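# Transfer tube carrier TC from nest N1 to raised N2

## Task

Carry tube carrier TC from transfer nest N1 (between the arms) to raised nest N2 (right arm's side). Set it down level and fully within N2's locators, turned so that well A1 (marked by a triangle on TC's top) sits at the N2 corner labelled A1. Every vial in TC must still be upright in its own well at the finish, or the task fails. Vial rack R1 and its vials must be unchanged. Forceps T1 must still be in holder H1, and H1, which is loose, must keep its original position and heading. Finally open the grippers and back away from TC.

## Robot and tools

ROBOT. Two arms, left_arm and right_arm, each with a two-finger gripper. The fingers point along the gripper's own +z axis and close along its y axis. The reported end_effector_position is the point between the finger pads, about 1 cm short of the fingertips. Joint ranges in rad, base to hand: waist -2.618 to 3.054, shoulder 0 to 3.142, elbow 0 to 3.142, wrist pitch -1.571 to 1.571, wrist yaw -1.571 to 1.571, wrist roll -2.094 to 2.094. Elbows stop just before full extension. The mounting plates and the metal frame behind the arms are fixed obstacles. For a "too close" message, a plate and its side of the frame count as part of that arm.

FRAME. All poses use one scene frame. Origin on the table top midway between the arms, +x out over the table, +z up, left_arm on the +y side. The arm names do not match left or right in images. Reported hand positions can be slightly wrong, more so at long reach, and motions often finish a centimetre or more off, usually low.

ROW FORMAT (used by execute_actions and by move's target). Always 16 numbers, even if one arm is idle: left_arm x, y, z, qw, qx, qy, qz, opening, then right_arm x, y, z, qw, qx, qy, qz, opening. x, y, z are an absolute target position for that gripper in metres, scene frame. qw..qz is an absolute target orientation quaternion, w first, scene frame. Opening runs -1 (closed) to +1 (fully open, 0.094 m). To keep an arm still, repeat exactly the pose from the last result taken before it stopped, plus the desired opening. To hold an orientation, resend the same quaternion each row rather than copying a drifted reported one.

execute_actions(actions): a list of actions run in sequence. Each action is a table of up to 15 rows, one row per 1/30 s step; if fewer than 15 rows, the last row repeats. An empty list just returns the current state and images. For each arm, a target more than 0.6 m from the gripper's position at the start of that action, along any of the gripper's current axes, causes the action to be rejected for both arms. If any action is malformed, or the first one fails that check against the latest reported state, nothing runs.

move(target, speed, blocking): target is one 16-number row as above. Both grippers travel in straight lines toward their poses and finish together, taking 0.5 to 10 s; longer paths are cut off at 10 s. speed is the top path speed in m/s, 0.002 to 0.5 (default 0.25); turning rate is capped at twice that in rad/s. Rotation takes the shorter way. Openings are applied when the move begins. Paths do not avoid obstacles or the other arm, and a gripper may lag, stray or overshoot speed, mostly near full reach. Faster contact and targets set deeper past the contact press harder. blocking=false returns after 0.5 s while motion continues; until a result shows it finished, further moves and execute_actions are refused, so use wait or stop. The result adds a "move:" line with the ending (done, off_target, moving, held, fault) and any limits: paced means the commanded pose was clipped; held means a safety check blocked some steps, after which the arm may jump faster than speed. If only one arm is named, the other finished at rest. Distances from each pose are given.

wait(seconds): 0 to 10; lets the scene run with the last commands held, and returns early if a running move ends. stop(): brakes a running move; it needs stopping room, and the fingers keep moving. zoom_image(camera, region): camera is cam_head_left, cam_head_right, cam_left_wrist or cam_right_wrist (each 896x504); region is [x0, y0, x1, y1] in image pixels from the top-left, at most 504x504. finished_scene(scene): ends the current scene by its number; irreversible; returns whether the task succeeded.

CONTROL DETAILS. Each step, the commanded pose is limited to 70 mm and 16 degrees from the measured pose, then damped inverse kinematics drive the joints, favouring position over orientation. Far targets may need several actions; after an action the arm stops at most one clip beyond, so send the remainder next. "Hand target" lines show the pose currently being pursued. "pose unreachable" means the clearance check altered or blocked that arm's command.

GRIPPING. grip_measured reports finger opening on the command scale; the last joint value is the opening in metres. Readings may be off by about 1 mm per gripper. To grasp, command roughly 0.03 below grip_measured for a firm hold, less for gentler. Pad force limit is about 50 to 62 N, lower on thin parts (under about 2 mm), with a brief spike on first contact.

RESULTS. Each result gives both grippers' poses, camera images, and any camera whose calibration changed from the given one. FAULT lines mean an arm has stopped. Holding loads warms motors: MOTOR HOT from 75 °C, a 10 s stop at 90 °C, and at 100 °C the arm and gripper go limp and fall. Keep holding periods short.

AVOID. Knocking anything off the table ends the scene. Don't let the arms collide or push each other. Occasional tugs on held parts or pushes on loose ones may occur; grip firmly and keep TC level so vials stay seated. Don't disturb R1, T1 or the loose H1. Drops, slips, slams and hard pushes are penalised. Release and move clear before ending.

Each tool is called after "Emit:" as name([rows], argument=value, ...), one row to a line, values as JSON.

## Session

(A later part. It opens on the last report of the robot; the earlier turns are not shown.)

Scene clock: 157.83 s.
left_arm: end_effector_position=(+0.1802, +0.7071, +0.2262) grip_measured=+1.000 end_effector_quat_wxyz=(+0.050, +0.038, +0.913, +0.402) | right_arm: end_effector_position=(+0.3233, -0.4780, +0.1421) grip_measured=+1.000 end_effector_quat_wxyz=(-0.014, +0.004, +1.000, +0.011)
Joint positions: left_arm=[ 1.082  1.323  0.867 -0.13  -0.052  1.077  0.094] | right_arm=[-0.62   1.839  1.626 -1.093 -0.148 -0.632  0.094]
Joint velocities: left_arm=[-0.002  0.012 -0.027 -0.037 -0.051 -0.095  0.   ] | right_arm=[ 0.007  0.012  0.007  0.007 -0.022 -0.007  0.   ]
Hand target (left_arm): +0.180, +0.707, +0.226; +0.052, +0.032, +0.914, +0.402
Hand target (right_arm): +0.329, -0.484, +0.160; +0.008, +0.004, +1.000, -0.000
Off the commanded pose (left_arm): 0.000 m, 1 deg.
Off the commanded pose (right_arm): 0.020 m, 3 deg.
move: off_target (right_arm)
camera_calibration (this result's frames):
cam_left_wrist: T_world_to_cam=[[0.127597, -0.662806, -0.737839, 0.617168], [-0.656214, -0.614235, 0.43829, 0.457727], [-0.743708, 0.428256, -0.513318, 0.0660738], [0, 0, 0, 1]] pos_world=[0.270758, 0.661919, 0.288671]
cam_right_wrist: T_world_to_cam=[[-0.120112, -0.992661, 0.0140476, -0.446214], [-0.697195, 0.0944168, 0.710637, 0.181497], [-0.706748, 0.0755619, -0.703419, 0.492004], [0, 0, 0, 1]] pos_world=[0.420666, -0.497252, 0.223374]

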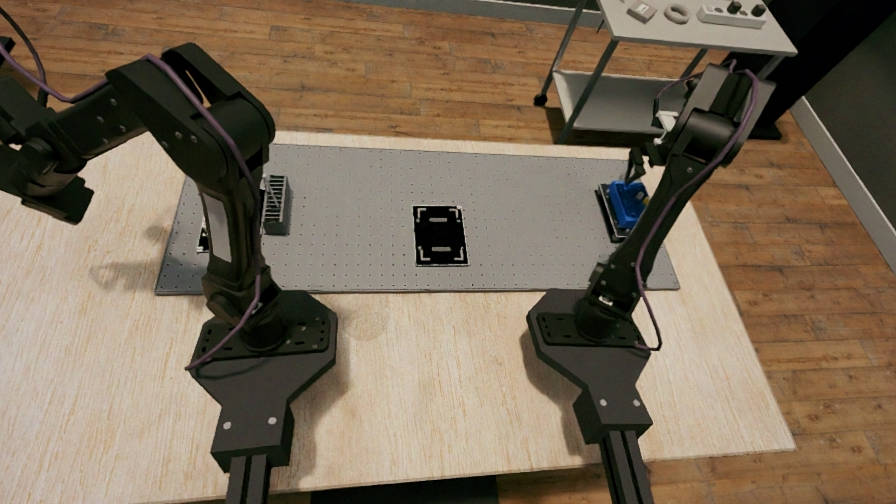

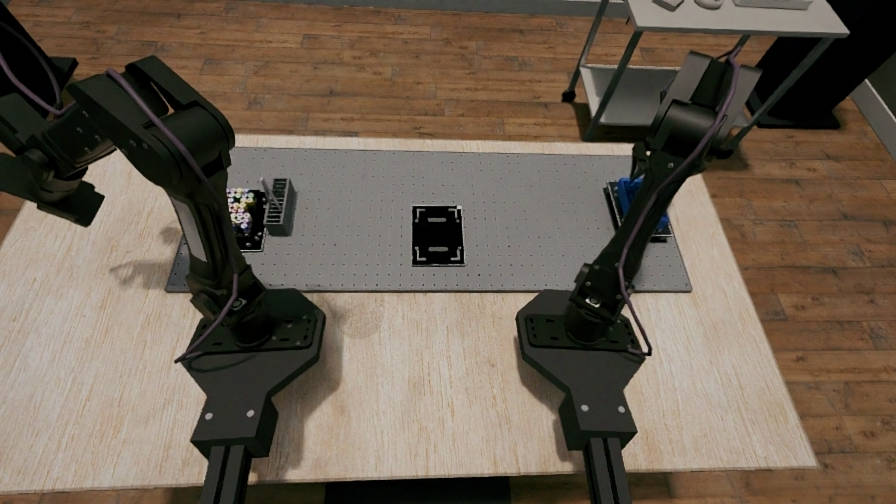

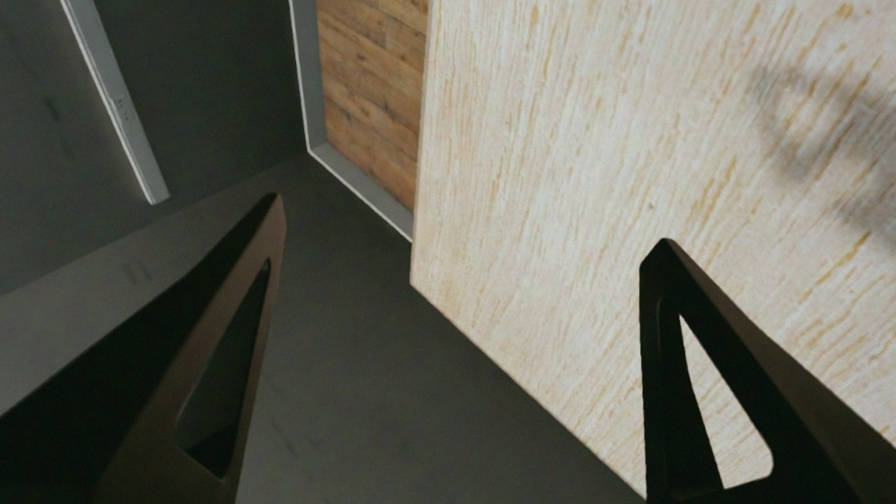

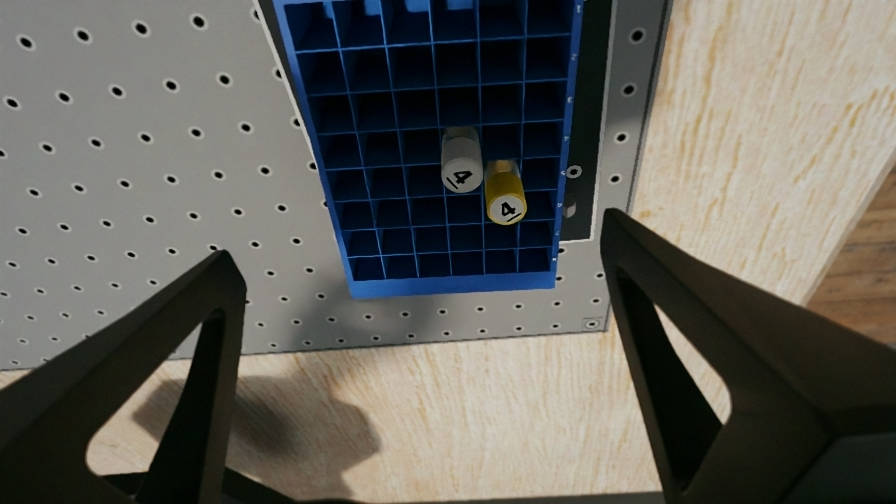

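Emit:
move(target=[0.1802,0.7071,0.2262,0.052,0.032,0.914,0.402,1,0.275,-0.476,0.11,0.008,0,1,0,1], speed=0.1)

Emit:
move(target=[0.1802,0.7071,0.2262,0.052,0.032,0.914,0.402,1,0.275,-0.476,0.062,0.008,0,1,0,1], speed=0.04)

Emit:
move(target=[0.1802,0.7071,0.2262,0.052,0.032,0.914,0.402,1,0.275,-0.492,0.064,0.008,0,1,0,1], speed=0.01)

Emit:
zoom_image(camera="cam_head_left", region=[585, 160, 685, 255])

Scene clock: 169.17 s.
left_arm: end_effector_position=(+0.1802, +0.7071, +0.2262) grip_measured=+1.000 end_effector_quat_wxyz=(+0.050, +0.038, +0.913, +0.402) | right_arm: end_effector_position=(+0.2705, -0.4731, +0.0996) grip_measured=+1.000 end_effector_quat_wxyz=(-0.013, +0.004, +1.000, +0.010)
Joint positions: left_arm=[ 1.082  1.323  0.867 -0.13  -0.052  1.077  0.094] | right_arm=[-0.682  1.75   1.288 -0.852 -0.164 -0.691  0.094]
Joint velocities: left_arm=[ 0.007  0.002  0.002  0.037 -0.007 -0.037  0.   ] | right_arm=[-0.007 -0.017 -0.017 -0.007 -0.051 -0.007  0.   ]
Hand target (left_arm): +0.180, +0.707, +0.226; +0.052, +0.032, +0.914, +0.402
Hand target (right_arm): +0.275, -0.476, +0.110; +0.008, -0.000, +1.000, +0.001
Off the commanded pose (left_arm): 0.000 m, 1 deg.
Off the commanded pose (right_arm): 0.012 m, 3 deg.
move: off_target (right_arm)
camera_calibration (this result's frames):
cam_left_wrist: T_world_to_cam=[[0.127597, -0.662806, -0.737839, 0.617168], [-0.656214, -0.614235, 0.43829, 0.457727], [-0.743708, 0.428256, -0.513318, 0.0660738], [0, 0, 0, 1]] pos_world=[0.270758, 0.661919, 0.288671]
cam_right_wrist: T_world_to_cam=[[-0.121605, -0.992468, 0.0147962, -0.446659], [-0.697601, 0.0960611, 0.710018, 0.17544], [-0.706092, 0.0760201, -0.704028, 0.424578], [0, 0, 0, 1]] pos_world=[0.367862, -0.492424, 0.180958]

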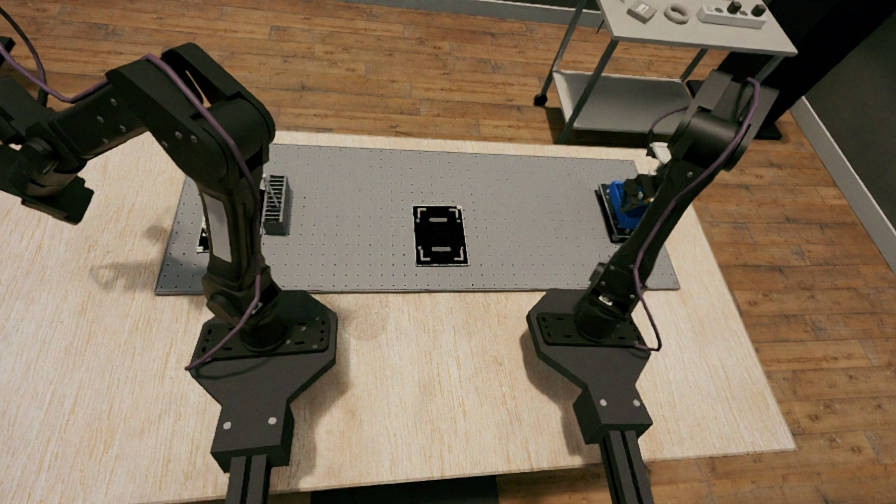

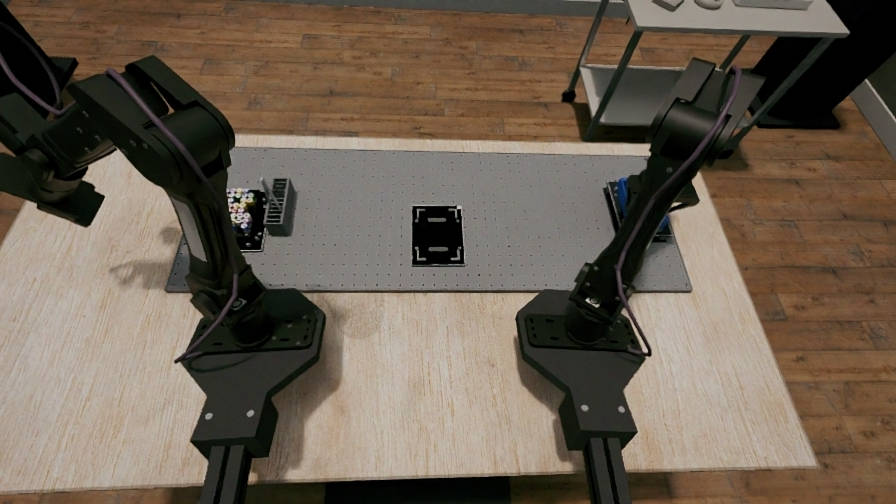

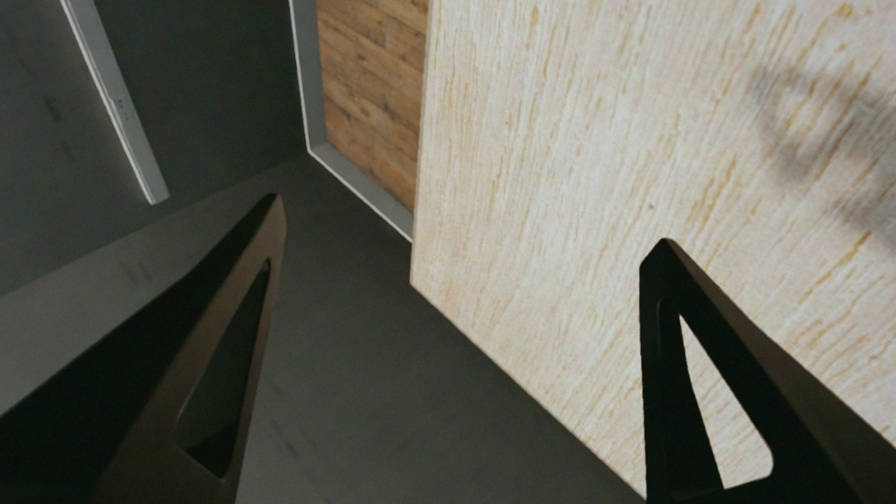

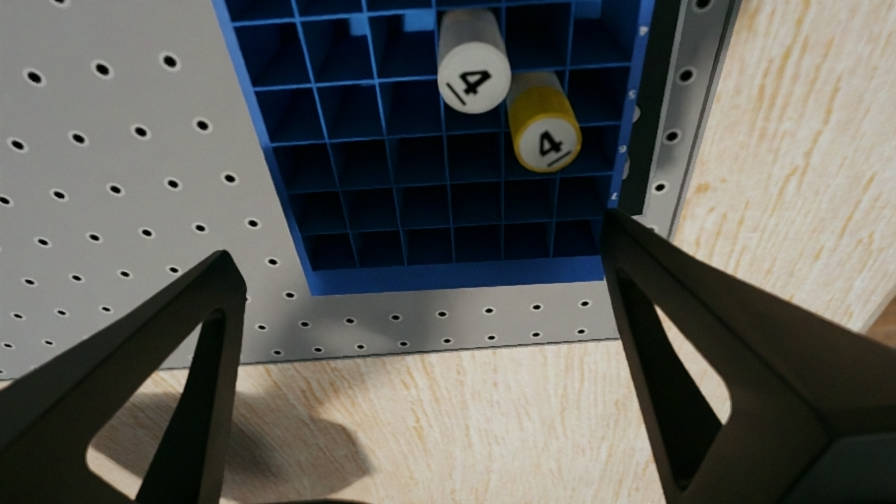

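Scene clock: 170.53 s.
left_arm: end_effector_position=(+0.1802, +0.7071, +0.2262) grip_measured=+1.000 end_effector_quat_wxyz=(+0.049, +0.039, +0.913, +0.402) | right_arm: end_effector_position=(+0.2715, -0.4797, +0.0639) grip_measured=+1.000 end_effector_quat_wxyz=(-0.000, -0.001, +1.000, -0.006)
Joint positions: left_arm=[ 1.082  1.323  0.867 -0.13  -0.052  1.078  0.094] | right_arm=[-0.674  1.808  1.212 -0.675 -0.154 -0.687  0.094]
Joint velocities: left_arm=[-0.002 -0.017 -0.002 -0.066  0.022 -0.007  0.   ] | right_arm=[-0.007 -0.012 -0.007  0.022 -0.007 -0.095  0.   ]
Hand target (left_arm): +0.180, +0.707, +0.226; +0.052, +0.032, +0.914, +0.402
Hand target (right_arm): +0.275, -0.476, +0.062; +0.008, +0.000, +1.000, +0.000
Off the commanded pose (left_arm): 0.000 m, 1 deg.
Off the commanded pose (right_arm): 0.005 m, 1 deg.
move: done
camera_calibration (this result's frames):
cam_left_wrist: T_world_to_cam=[[0.127222, -0.662805, -0.737905, 0.61725], [-0.656249, -0.614087, 0.438445, 0.457594], [-0.743742, 0.42847, -0.51309, 0.0658769], [0, 0, 0, 1]] pos_world=[0.270764, 0.661892, 0.288643]
cam_right_wrist: T_world_to_cam=[[-0.112078, -0.99276, 0.0431905, -0.457134], [-0.716752, 0.110869, 0.688458, 0.21581], [-0.688262, 0.0462039, -0.723989, 0.382718], [0, 0, 0, 1]] pos_world=[0.366859, -0.495434, 0.148251]

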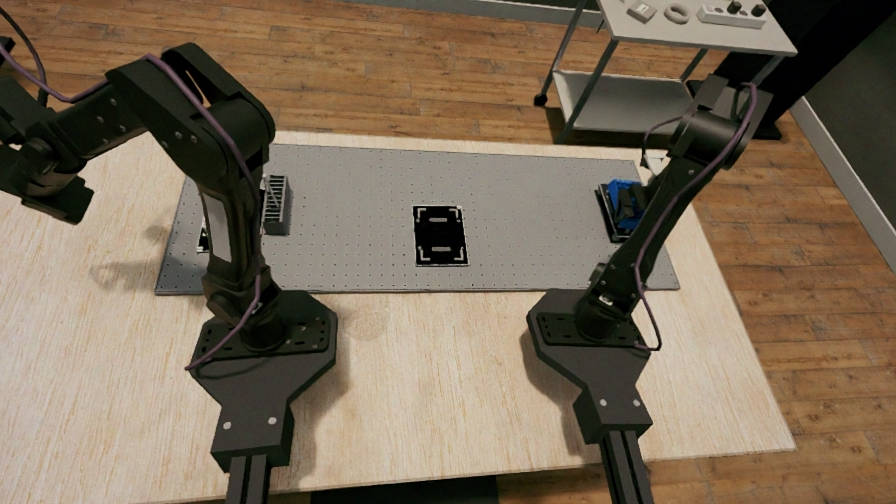

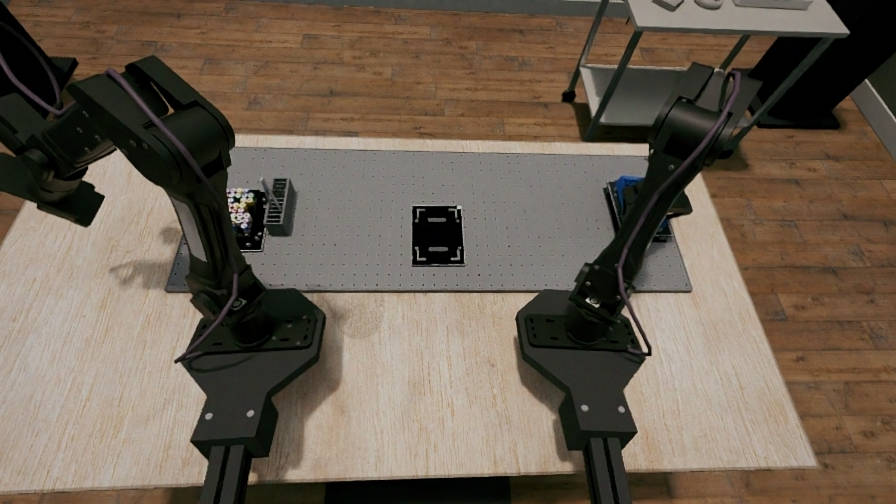

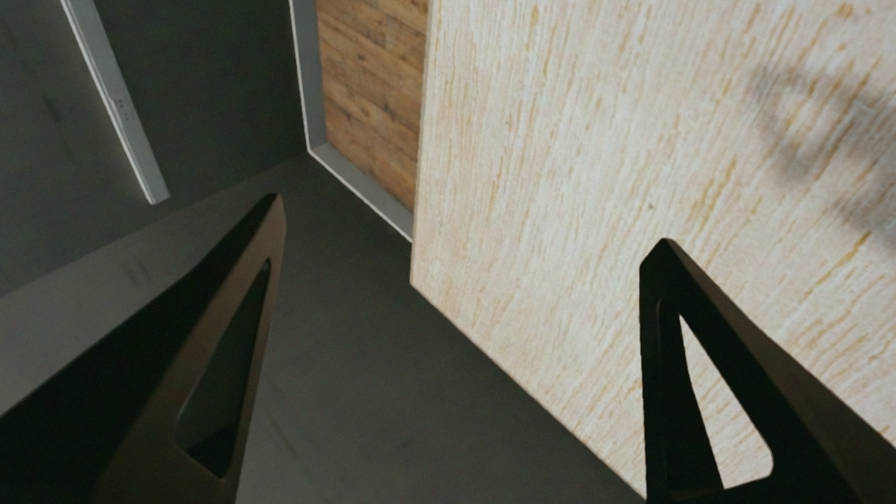

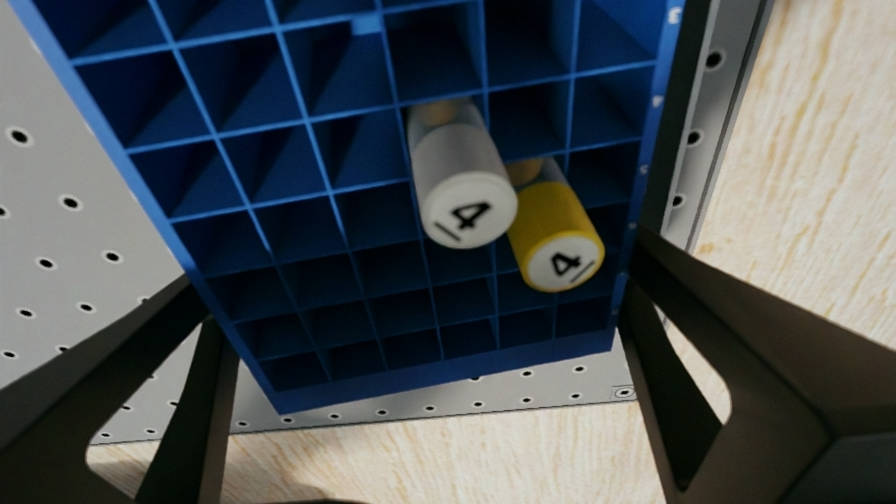

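Scene clock: 172.03 s.
left_arm: end_effector_position=(+0.1802, +0.7071, +0.2262) grip_measured=+1.000 end_effector_quat_wxyz=(+0.049, +0.039, +0.913, +0.402) | right_arm: end_effector_position=(+0.2690, -0.4808, +0.0606) grip_measured=+1.000 end_effector_quat_wxyz=(-0.003, +0.001, +1.000, +0.008)
Joint positions: left_arm=[ 1.082  1.323  0.867 -0.13  -0.052  1.078  0.094] | right_arm=[-0.689  1.831  1.23  -0.695 -0.176 -0.701  0.094]
Joint velocities: left_arm=[-0.002 -0.022  0.007 -0.007  0.037  0.007  0.   ] | right_arm=[-0.002  0.002 -0.002 -0.022  0.007  0.051  0.   ]
Hand target (left_arm): +0.180, +0.707, +0.226; +0.052, +0.032, +0.914, +0.402
Hand target (right_arm): +0.275, -0.492, +0.064; +0.008, -0.000, +1.000, -0.000
Off the commanded pose (left_arm): 0.000 m, 1 deg.
Off the commanded pose (right_arm): 0.013 m, 2 deg.
move: off_target (right_arm)
camera_calibration (this result's frames):
cam_left_wrist: T_world_to_cam=[[0.127222, -0.662805, -0.737905, 0.61725], [-0.656249, -0.614087, 0.438445, 0.457594], [-0.743742, 0.42847, -0.51309, 0.0658769], [0, 0, 0, 1]] pos_world=[0.270764, 0.661892, 0.288643]
cam_right_wrist: T_world_to_cam=[[-0.115578, -0.993161, 0.016516, -0.455974], [-0.712577, 0.0944862, 0.695203, 0.207006], [-0.692009, 0.068581, -0.718624, 0.390123], [0, 0, 0, 1]] pos_world=[0.364776, -0.49917, 0.143972]

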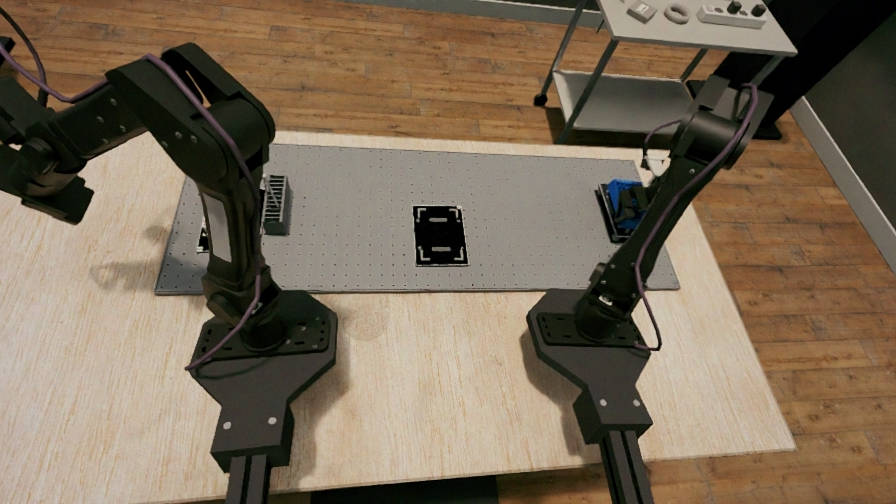

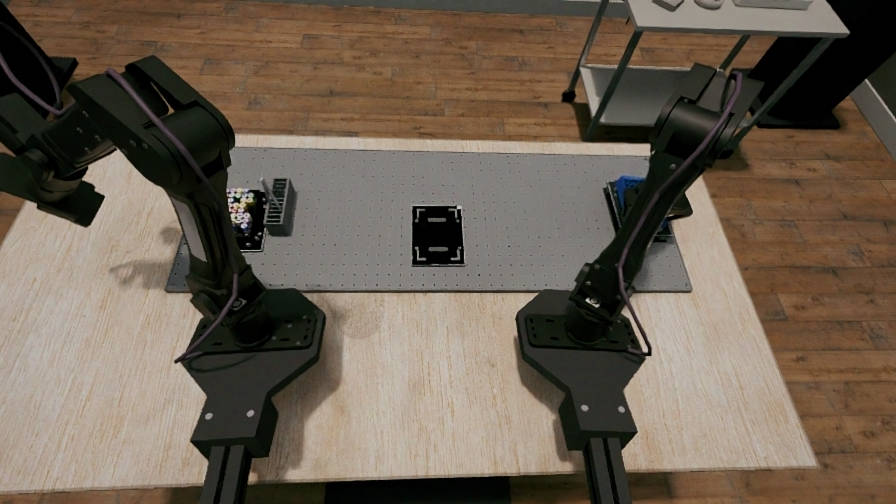

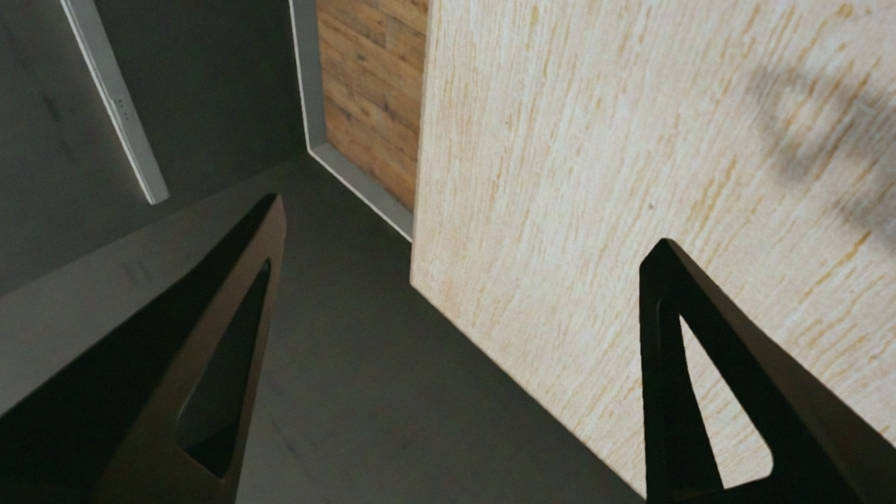

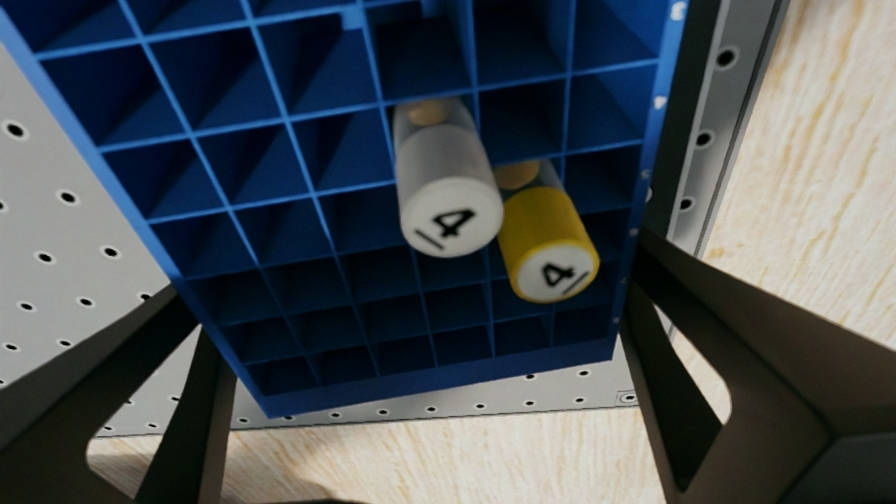

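Region (585, 160, 685, 255) of cam_head_left's 896x504 image, scaled by 5.040, with more detail than that image has; it fills the top 479 rows of this view, and the rest is white.

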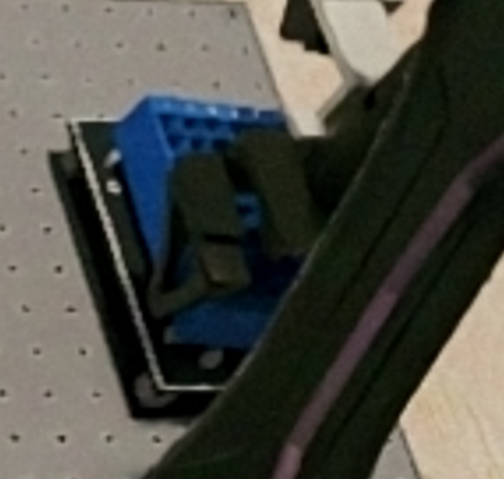

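Emit:
move(target=[0.1802,0.7071,0.2262,0.052,0.032,0.914,0.402,1,0.277,-0.506,0.066,0.008,0,1,-0.008,1], speed=0.01)

Emit:
zoom_image(camera="cam_head_left", region=[585, 160, 685, 255])

Scene clock: 179.30 s.
left_arm: end_effector_position=(+0.1802, +0.7071, +0.2262) grip_measured=+1.000 end_effector_quat_wxyz=(+0.050, +0.038, +0.913, +0.402) | right_arm: end_effector_position=(+0.2682, -0.4815, +0.0617) grip_measured=+1.000 end_effector_quat_wxyz=(-0.008, +0.002, +1.000, +0.025)
Joint positions: left_arm=[ 1.082  1.323  0.867 -0.13  -0.052  1.077  0.094] | right_arm=[-0.701  1.853  1.267 -0.742 -0.198 -0.716  0.094]
Joint velocities: left_arm=[ 0.002  0.022 -0.007 -0.022  0.037 -0.007  0.   ] | right_arm=[-0.002 -0.007 -0.007  0.007  0.007 -0.051  0.   ]
Hand target (left_arm): +0.180, +0.707, +0.226; +0.052, +0.032, +0.914, +0.402
Hand target (right_arm): +0.276, -0.505, +0.067; +0.008, +0.001, +1.000, -0.008
Off the commanded pose (left_arm): 0.000 m, 1 deg.
Off the commanded pose (right_arm): 0.026 m, 4 deg.
move: off_target (right_arm)
camera_calibration (this result's frames):
cam_left_wrist: T_world_to_cam=[[0.127597, -0.662806, -0.737839, 0.617168], [-0.656214, -0.614235, 0.43829, 0.457727], [-0.743708, 0.428256, -0.513318, 0.0660738], [0, 0, 0, 1]] pos_world=[0.270758, 0.661919, 0.288671]
cam_right_wrist: T_world_to_cam=[[-0.118218, -0.992874, -0.0150411, -0.454039], [-0.70526, 0.0732906, 0.70515, 0.192979], [-0.699022, 0.0939694, -0.708899, 0.403923], [0, 0, 0, 1]] pos_world=[0.364777, -0.502903, 0.143432]

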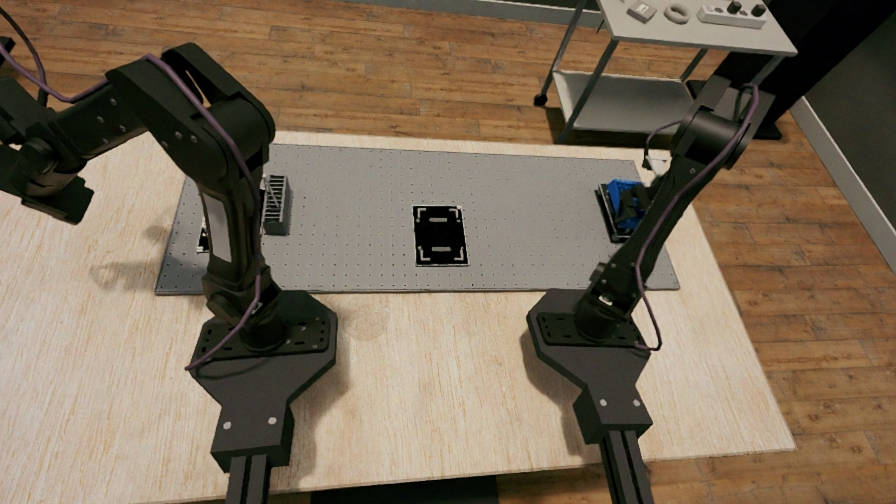

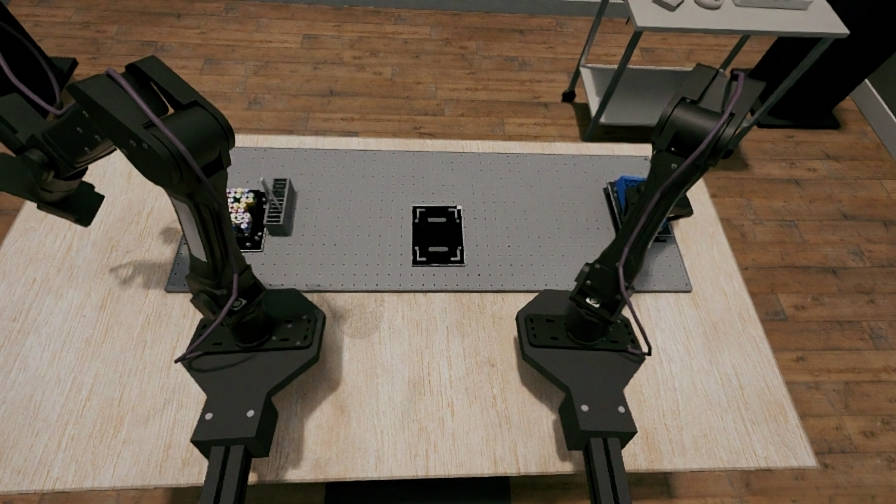

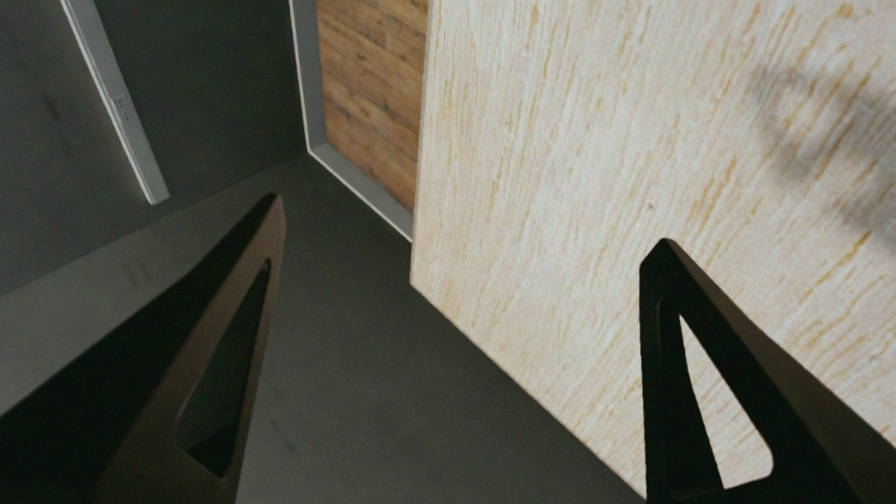

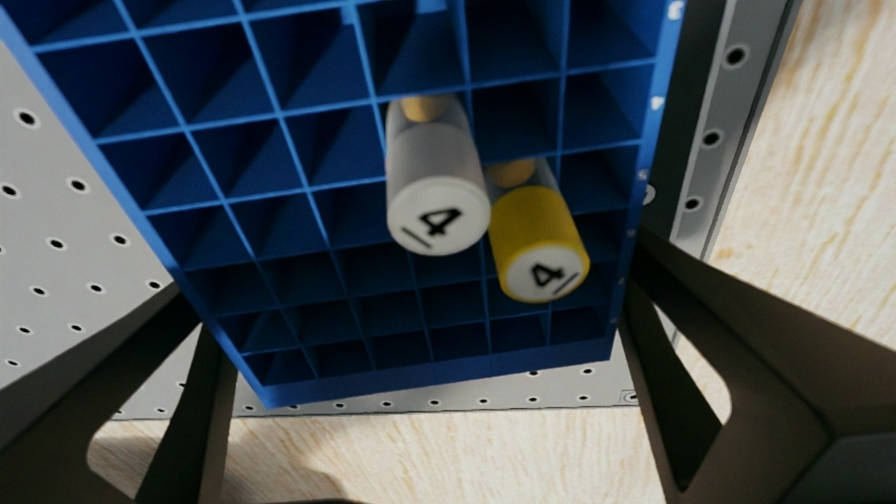

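Region (585, 160, 685, 255) of cam_head_left's 896x504 image, scaled by 5.040, with more detail than that image has; it fills the top 479 rows of this view, and the rest is white.

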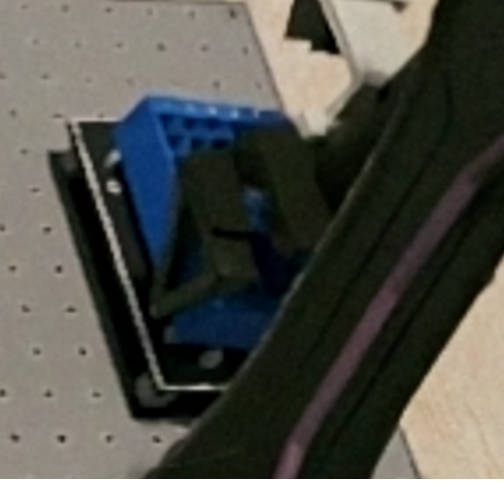

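Emit:
move(target=[0.1802,0.7071,0.2262,0.052,0.032,0.914,0.402,1,0.272,-0.484,0.064,0.008,0,1,0,1], speed=0.01)

Emit:
move(target=[0.1802,0.7071,0.2262,0.052,0.032,0.914,0.402,1,0.285,-0.49,0.16,0.008,0,1,0,1], speed=0.06)

Emit:
zoom_image(camera="cam_head_left", region=[585, 160, 685, 255])

Scene clock: 189.17 s.
left_arm: end_effector_position=(+0.1802, +0.7071, +0.2262) grip_measured=+1.000 end_effector_quat_wxyz=(+0.049, +0.039, +0.913, +0.402) | right_arm: end_effector_position=(+0.2655, -0.4799, +0.0567) grip_measured=+1.000 end_effector_quat_wxyz=(-0.007, +0.001, +1.000, +0.018)
Joint positions: left_arm=[ 1.082  1.323  0.867 -0.13  -0.052  1.078  0.094] | right_arm=[-0.696  1.847  1.233 -0.703 -0.187 -0.711  0.094]
Joint velocities: left_arm=[-0.012 -0.007 -0.007  0.037 -0.037  0.051  0.   ] | right_arm=[-0.007 -0.022 -0.027  0.007  0.007 -0.007  0.   ]
Hand target (left_arm): +0.180, +0.707, +0.226; +0.052, +0.032, +0.914, +0.402
Hand target (right_arm): +0.272, -0.484, +0.064; +0.008, +0.000, +1.000, +0.001
Off the commanded pose (left_arm): 0.000 m, 1 deg.
Off the commanded pose (right_arm): 0.011 m, 3 deg.
move: off_target (right_arm)
camera_calibration (this result's frames):
cam_left_wrist: T_world_to_cam=[[0.127222, -0.662805, -0.737905, 0.61725], [-0.656249, -0.614087, 0.438445, 0.457594], [-0.743742, 0.42847, -0.51309, 0.0658769], [0, 0, 0, 1]] pos_world=[0.270764, 0.661892, 0.288643]
cam_right_wrist: T_world_to_cam=[[-0.11616, -0.993229, -0.00188116, -0.454299], [-0.706754, 0.0813254, 0.70277, 0.198826], [-0.697858, 0.0829634, -0.711415, 0.392831], [0, 0, 0, 1]] pos_world=[0.36189, -0.499983, 0.138883]

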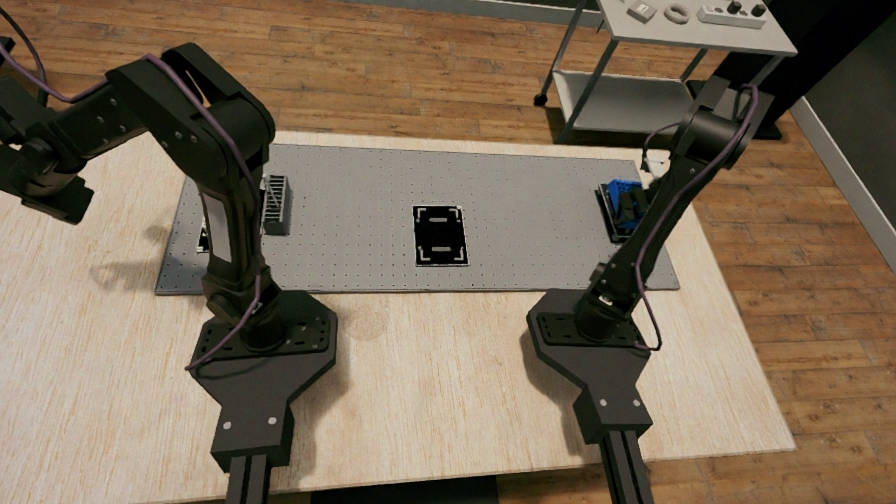

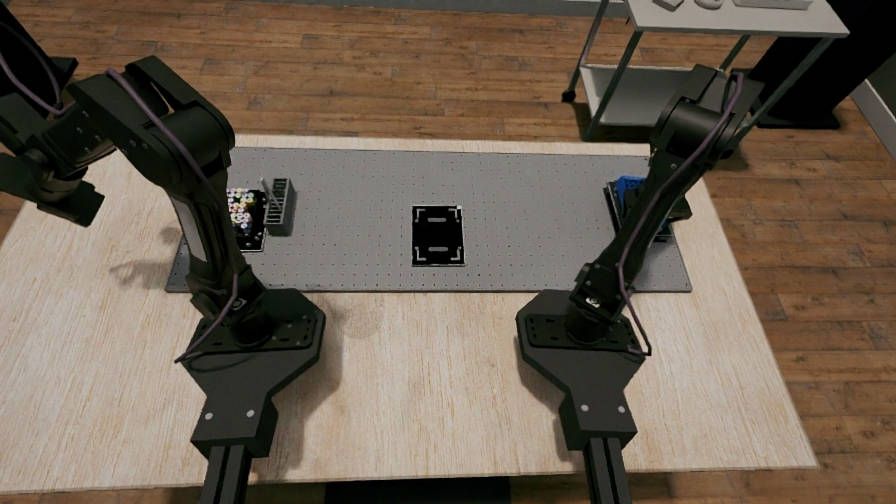

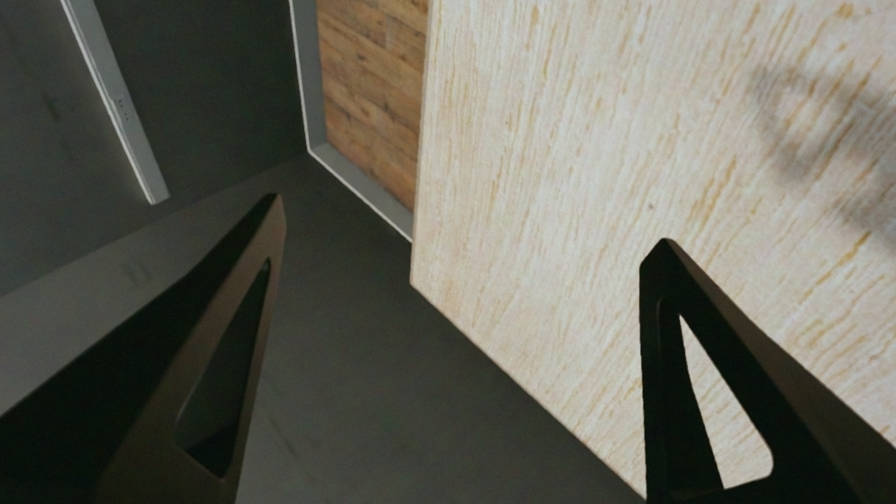

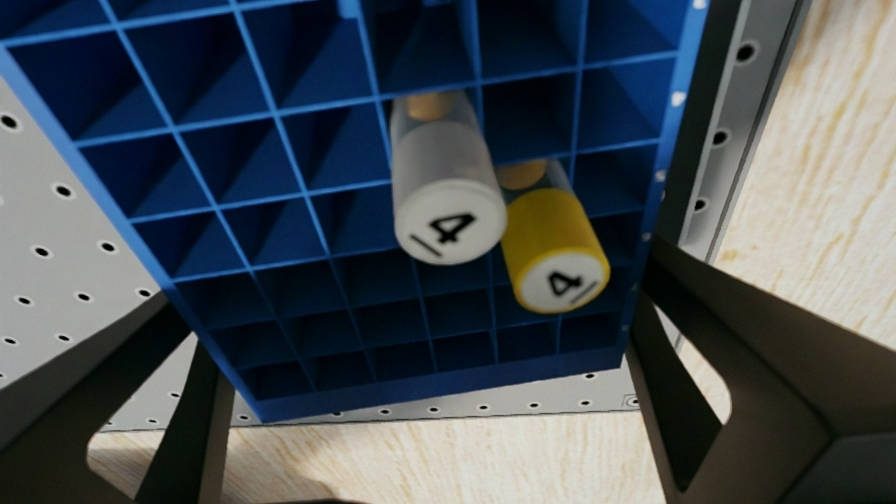

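Scene clock: 191.43 s.
left_arm: end_effector_position=(+0.1802, +0.7071, +0.2262) grip_measured=+1.000 end_effector_quat_wxyz=(+0.050, +0.038, +0.913, +0.402) | right_arm: end_effector_position=(+0.2784, -0.4833, +0.1426) grip_measured=+1.000 end_effector_quat_wxyz=(-0.011, +0.004, +1.000, +0.015)
Joint positions: left_arm=[ 1.082  1.323  0.867 -0.13  -0.052  1.077  0.094] | right_arm=[-0.718  1.734  1.444 -1.034 -0.183 -0.727  0.094]
Joint velocities: left_arm=[-0.007  0.002  0.007  0.007  0.022  0.037  0.   ] | right_arm=[-0.007 -0.017  0.007 -0.037 -0.095 -0.022  0.   ]
Hand target (left_arm): +0.180, +0.707, +0.226; +0.052, +0.032, +0.914, +0.402
Hand target (right_arm): +0.285, -0.490, +0.160; +0.008, +0.000, +1.000, +0.000
Off the commanded pose (left_arm): 0.000 m, 1 deg.
Off the commanded pose (right_arm): 0.020 m, 3 deg.
move: off_target (right_arm)
camera_calibration (this result's frames):
cam_left_wrist: T_world_to_cam=[[0.127597, -0.662806, -0.737839, 0.617168], [-0.656214, -0.614235, 0.43829, 0.457727], [-0.743708, 0.428256, -0.513318, 0.0660738], [0, 0, 0, 1]] pos_world=[0.270758, 0.661919, 0.288671]
cam_right_wrist: T_world_to_cam=[[-0.12125, -0.992611, 0.00458724, -0.455219], [-0.7004, 0.0888284, 0.708202, 0.148938], [-0.703376, 0.0826564, -0.705995, 0.463893], [0, 0, 0, 1]] pos_world=[0.375412, -0.503429, 0.224117]

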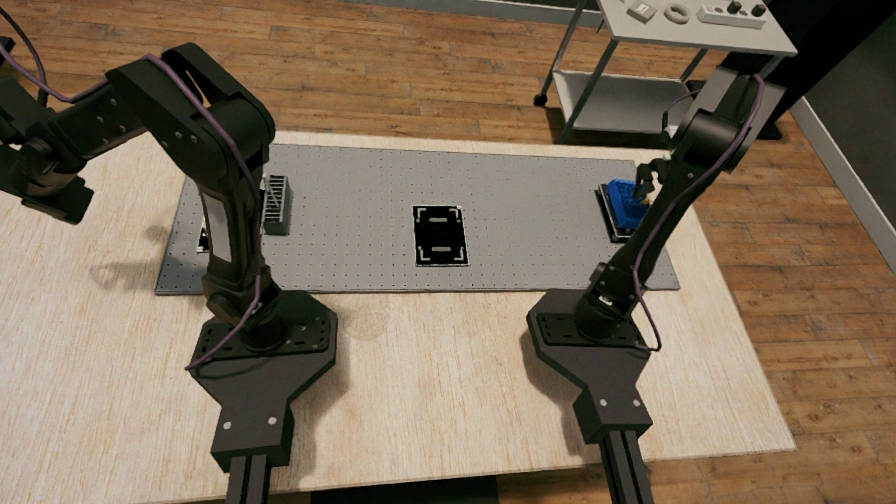

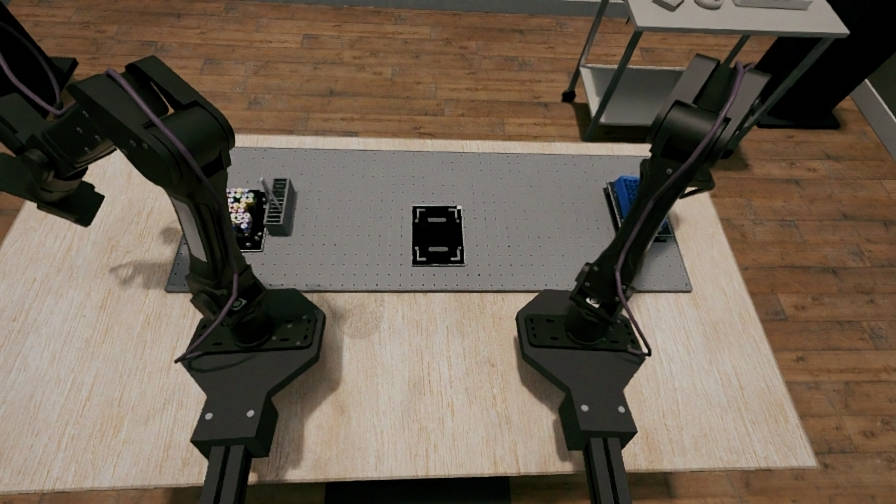

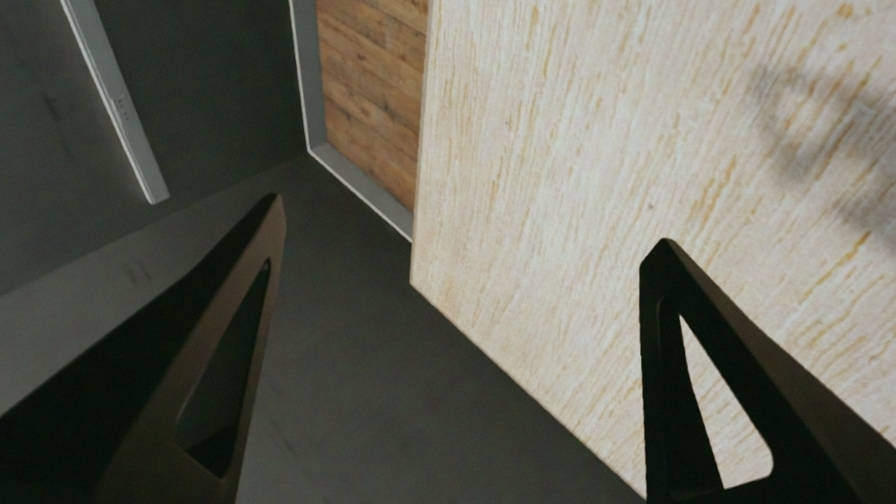

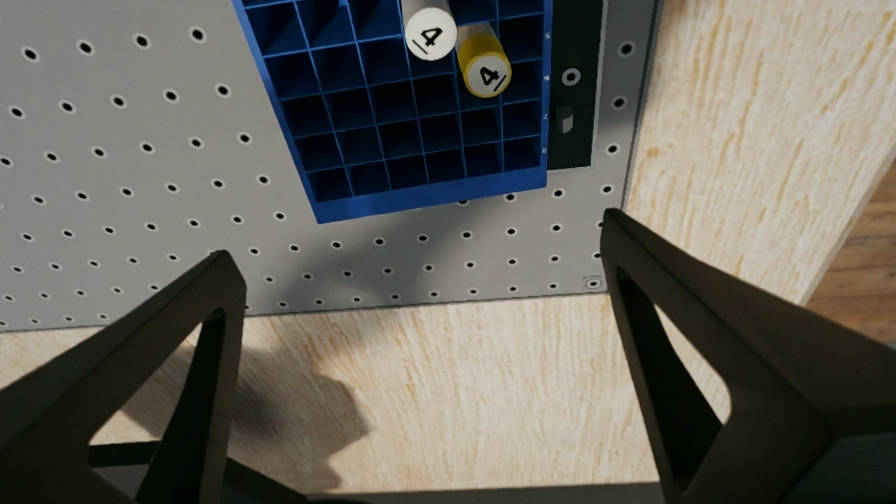

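Region (585, 160, 685, 255) of cam_head_left's 896x504 image, scaled by 5.040, with more detail than that image has; it fills the top 479 rows of this view, and the rest is white.

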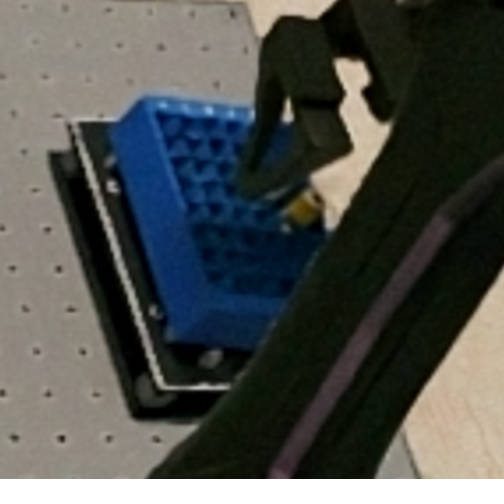

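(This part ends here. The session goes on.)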